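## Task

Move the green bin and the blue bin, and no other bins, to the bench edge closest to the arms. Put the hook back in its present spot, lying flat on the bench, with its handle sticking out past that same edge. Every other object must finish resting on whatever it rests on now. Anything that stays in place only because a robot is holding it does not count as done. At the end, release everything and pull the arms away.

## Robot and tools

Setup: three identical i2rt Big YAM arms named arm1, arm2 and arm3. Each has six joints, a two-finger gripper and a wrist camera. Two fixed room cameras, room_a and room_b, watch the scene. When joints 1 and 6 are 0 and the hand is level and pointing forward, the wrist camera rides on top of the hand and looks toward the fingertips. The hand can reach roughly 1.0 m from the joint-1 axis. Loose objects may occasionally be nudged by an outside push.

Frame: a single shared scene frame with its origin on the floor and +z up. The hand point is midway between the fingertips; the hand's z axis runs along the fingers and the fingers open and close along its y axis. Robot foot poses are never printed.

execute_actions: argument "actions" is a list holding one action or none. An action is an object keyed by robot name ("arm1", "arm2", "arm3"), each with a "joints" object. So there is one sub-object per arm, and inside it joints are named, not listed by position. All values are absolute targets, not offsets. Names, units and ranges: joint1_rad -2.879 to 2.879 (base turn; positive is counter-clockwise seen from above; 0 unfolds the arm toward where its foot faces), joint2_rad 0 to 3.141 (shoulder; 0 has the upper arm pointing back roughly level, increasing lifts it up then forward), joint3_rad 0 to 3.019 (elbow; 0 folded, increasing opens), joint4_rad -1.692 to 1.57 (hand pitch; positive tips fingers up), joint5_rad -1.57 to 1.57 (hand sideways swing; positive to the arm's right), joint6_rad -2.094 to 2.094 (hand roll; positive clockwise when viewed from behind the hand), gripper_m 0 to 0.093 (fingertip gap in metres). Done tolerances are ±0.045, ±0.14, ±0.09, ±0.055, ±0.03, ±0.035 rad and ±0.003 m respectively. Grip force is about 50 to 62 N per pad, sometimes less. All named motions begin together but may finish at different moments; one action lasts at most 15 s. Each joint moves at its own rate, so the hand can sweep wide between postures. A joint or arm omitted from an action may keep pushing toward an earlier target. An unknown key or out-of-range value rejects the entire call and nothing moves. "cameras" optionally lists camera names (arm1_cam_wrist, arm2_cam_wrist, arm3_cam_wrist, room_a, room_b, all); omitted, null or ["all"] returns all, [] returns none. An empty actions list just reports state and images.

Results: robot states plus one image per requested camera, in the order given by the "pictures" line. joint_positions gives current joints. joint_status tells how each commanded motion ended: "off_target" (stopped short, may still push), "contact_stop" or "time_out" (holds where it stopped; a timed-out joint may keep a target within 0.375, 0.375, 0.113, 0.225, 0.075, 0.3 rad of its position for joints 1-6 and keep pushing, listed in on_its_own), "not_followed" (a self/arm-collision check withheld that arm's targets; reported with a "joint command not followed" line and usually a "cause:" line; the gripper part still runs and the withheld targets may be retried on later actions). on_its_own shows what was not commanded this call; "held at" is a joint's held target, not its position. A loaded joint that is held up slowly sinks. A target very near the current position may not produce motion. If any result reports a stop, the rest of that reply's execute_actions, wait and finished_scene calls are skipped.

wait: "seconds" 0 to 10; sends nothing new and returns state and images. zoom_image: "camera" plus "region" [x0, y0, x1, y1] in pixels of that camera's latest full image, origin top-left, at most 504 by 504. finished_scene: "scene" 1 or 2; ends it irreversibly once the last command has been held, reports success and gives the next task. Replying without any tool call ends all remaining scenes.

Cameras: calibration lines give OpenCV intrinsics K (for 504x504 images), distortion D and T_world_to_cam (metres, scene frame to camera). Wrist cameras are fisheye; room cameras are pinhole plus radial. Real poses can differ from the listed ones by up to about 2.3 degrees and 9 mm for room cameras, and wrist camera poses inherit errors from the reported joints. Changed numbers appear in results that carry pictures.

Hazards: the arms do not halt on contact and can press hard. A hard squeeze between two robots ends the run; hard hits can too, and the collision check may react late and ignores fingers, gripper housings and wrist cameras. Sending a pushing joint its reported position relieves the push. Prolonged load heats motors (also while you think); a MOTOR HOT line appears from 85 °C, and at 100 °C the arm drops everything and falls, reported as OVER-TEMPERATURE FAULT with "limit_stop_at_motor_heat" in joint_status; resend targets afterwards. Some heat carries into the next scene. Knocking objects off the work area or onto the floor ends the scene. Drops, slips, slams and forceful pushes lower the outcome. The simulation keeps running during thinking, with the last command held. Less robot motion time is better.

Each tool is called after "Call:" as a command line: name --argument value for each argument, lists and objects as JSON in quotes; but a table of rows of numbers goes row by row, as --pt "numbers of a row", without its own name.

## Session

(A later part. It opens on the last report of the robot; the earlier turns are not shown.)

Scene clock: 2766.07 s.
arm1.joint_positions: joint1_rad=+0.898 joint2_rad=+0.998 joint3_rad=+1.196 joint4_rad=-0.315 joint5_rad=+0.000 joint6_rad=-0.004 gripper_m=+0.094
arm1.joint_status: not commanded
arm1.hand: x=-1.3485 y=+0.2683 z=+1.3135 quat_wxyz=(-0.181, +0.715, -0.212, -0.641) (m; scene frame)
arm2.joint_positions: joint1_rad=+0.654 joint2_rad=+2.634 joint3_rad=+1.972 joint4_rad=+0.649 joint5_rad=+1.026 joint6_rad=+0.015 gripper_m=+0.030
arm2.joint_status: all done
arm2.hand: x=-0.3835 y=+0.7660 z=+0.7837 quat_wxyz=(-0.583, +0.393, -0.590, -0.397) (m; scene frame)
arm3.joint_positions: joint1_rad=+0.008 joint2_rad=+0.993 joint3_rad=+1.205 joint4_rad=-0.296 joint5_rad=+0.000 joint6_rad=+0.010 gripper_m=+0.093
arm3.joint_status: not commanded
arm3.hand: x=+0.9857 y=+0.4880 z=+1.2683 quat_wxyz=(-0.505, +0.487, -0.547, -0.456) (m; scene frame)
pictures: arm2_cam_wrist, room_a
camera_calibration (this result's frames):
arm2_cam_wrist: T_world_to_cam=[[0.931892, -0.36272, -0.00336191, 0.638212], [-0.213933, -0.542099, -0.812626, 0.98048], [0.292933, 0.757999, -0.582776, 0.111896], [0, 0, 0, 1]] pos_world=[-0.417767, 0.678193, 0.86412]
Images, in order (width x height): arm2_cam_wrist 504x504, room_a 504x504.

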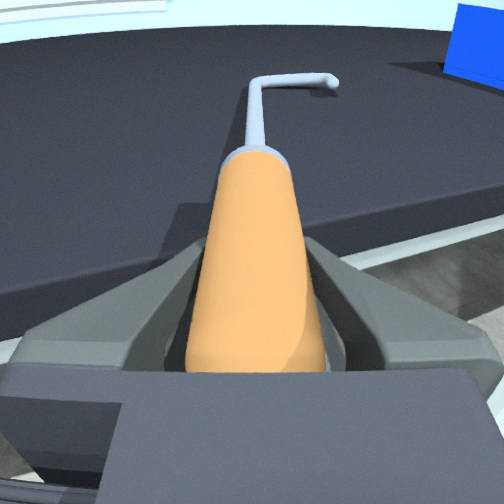

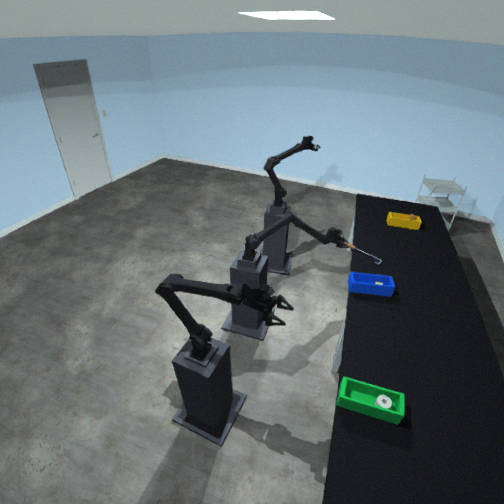

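Call:
execute_actions --actions '[{"arm2":{"joints":{"gripper_m":0.093}}}]' --cameras '[]'

Call:
execute_actions --actions '[{"arm2":{"joints":{"joint2_rad":1.6}},"arm3":{"joints":{"joint1_rad":-0.5}}}]'

Scene clock: 2776.37 s.
arm1.joint_positions: joint1_rad=+0.898 joint2_rad=+0.998 joint3_rad=+1.196 joint4_rad=-0.315 joint5_rad=+0.000 joint6_rad=-0.004 gripper_m=+0.094
arm1.joint_status: not commanded
arm1.hand: x=-1.3485 y=+0.2683 z=+1.3135 quat_wxyz=(-0.181, +0.715, -0.212, -0.641) (m; scene frame)
arm2.joint_positions: joint1_rad=+0.654 joint2_rad=+2.634 joint3_rad=+1.972 joint4_rad=+0.649 joint5_rad=+1.028 joint6_rad=+0.013 gripper_m=+0.093
arm2.joint_status: all done
arm2.hand: x=-0.3832 y=+0.7659 z=+0.7837 quat_wxyz=(-0.584, +0.393, -0.590, -0.396) (m; scene frame)
arm3.joint_positions: joint1_rad=+0.008 joint2_rad=+0.993 joint3_rad=+1.205 joint4_rad=-0.296 joint5_rad=+0.000 joint6_rad=+0.010 gripper_m=+0.093
arm3.joint_status: not commanded
arm3.hand: x=+0.9857 y=+0.4880 z=+1.2683 quat_wxyz=(-0.505, +0.487, -0.547, -0.456) (m; scene frame)
pictures: none
No camera images: the call's "cameras" was empty. Leave "cameras" out to get every camera's image.

Scene clock: 2778.60 s.
arm1.joint_positions: joint1_rad=+0.898 joint2_rad=+0.998 joint3_rad=+1.196 joint4_rad=-0.315 joint5_rad=+0.000 joint6_rad=-0.004 gripper_m=+0.094
arm1.joint_status: not commanded
arm1.hand: x=-1.3485 y=+0.2683 z=+1.3135 quat_wxyz=(-0.181, +0.715, -0.212, -0.641) (m; scene frame)
arm2.joint_positions: joint1_rad=+0.654 joint2_rad=+1.608 joint3_rad=+1.961 joint4_rad=+0.665 joint5_rad=+1.028 joint6_rad=+0.011 gripper_m=+0.093
arm2.joint_status: all done
arm2.hand: x=-0.1993 y=+0.5209 z=+1.5409 quat_wxyz=(-0.491, -0.005, -0.529, -0.692) (m; scene frame)
arm3.joint_positions: joint1_rad=-0.497 joint2_rad=+0.995 joint3_rad=+1.205 joint4_rad=-0.296 joint5_rad=+0.001 joint6_rad=+0.010 gripper_m=+0.093
arm3.joint_status: all done
arm3.hand: x=+1.2152 y=+0.4018 z=+1.2674 quat_wxyz=(-0.601, +0.334, -0.653, -0.317) (m; scene frame)
pictures: arm1_cam_wrist, arm2_cam_wrist, arm3_cam_wrist, room_a, room_b
camera_calibration (this result's frames):
arm1_cam_wrist: T_world_to_cam=[[0.533086, 0.845997, -0.0103553, 0.506518], [0.570642, -0.36856, -0.733847, 1.84096], [-0.624649, 0.385295, -0.679236, 0.070624], [0, 0, 0, 1]] pos_world=[-1.27643, 0.222779, 1.4042]
arm2_cam_wrist: T_world_to_cam=[[0.684345, -0.0354524, -0.728296, 1.27743], [-0.718534, 0.137097, -0.681845, 0.846536], [0.12402, 0.989923, 0.0683475, -0.472801], [0, 0, 0, 1]] pos_world=[-0.207299, 0.397267, 1.53987]
arm3_cam_wrist: T_world_to_cam=[[0.814896, -0.579602, -0.00239321, -0.755832], [-0.376405, -0.526061, -0.762613, 1.64402], [0.440753, 0.622351, -0.646851, 0.157035], [0, 0, 0, 1]] pos_world=[1.16553, 0.329043, 1.35352]
Images, in order (width x height): arm1_cam_wrist 504x504, arm2_cam_wrist 504x504, arm3_cam_wrist 504x504, room_a 504x504, room_b 504x504.

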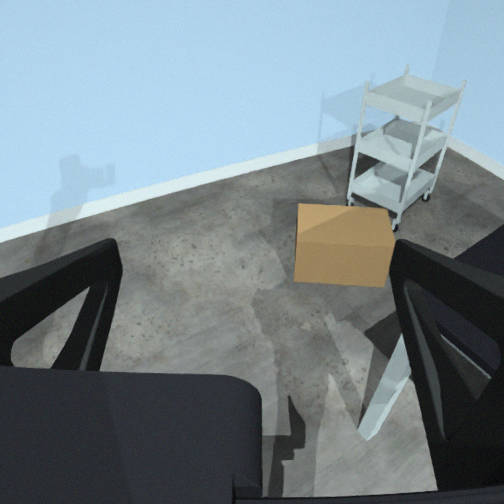

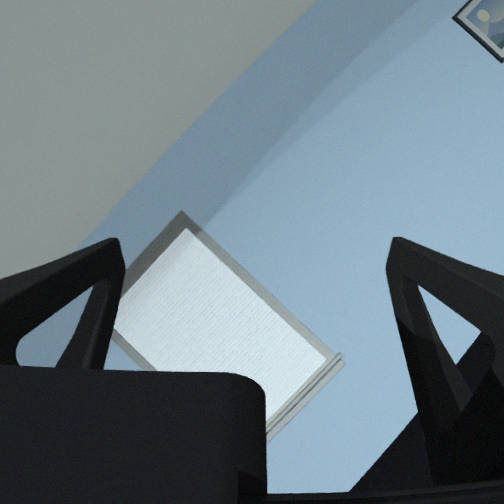

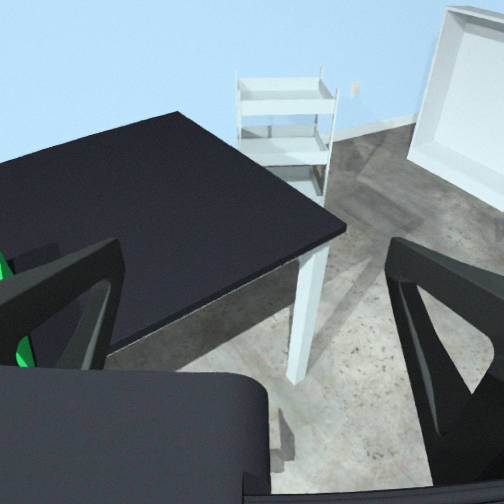

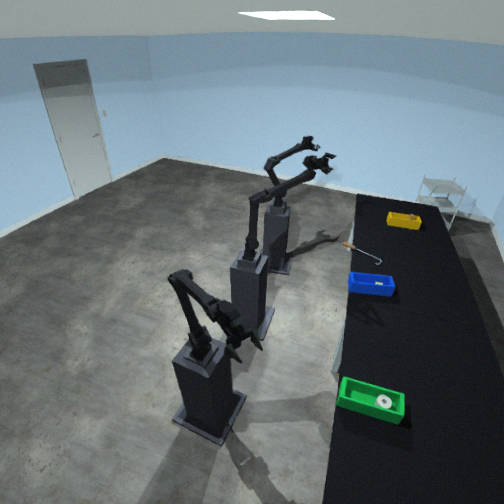

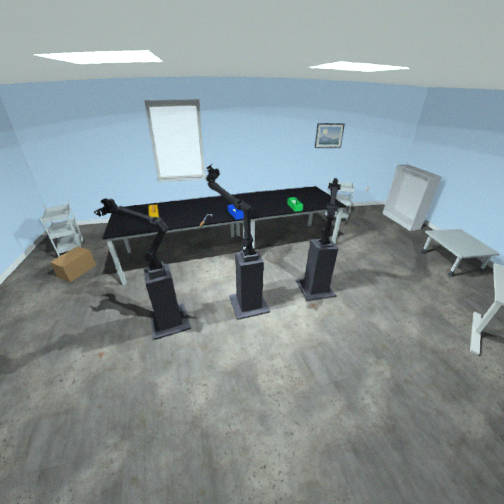

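Call:
zoom_image --camera "room_a" --region '[310,200,450,320]'

Call:
zoom_image --camera "room_a" --region '[310,350,430,440]'

Region (310, 200, 450, 320) of room_a's 504x504 image, scaled by 3.600, with more detail than that image has; it fills the top 432 rows of this view, and the rest is white.

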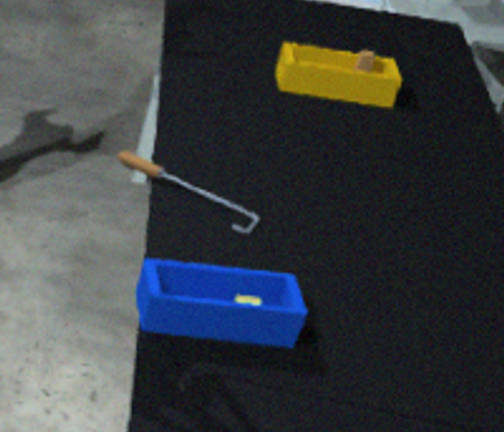

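Region (310, 350, 430, 440) of room_a's 504x504 image, scaled by 4.200, with more detail than that image has; it fills the top 378 rows of this view, and the rest is white.

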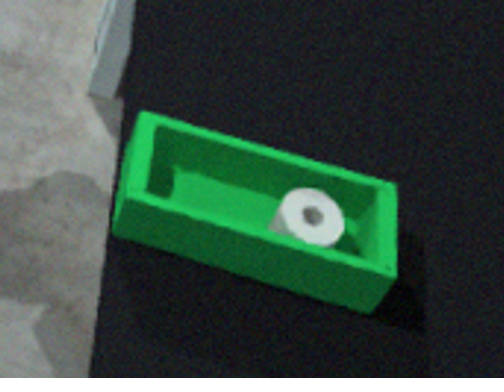

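Call:
finished_scene --scene 1

The scene is finished: the task was done.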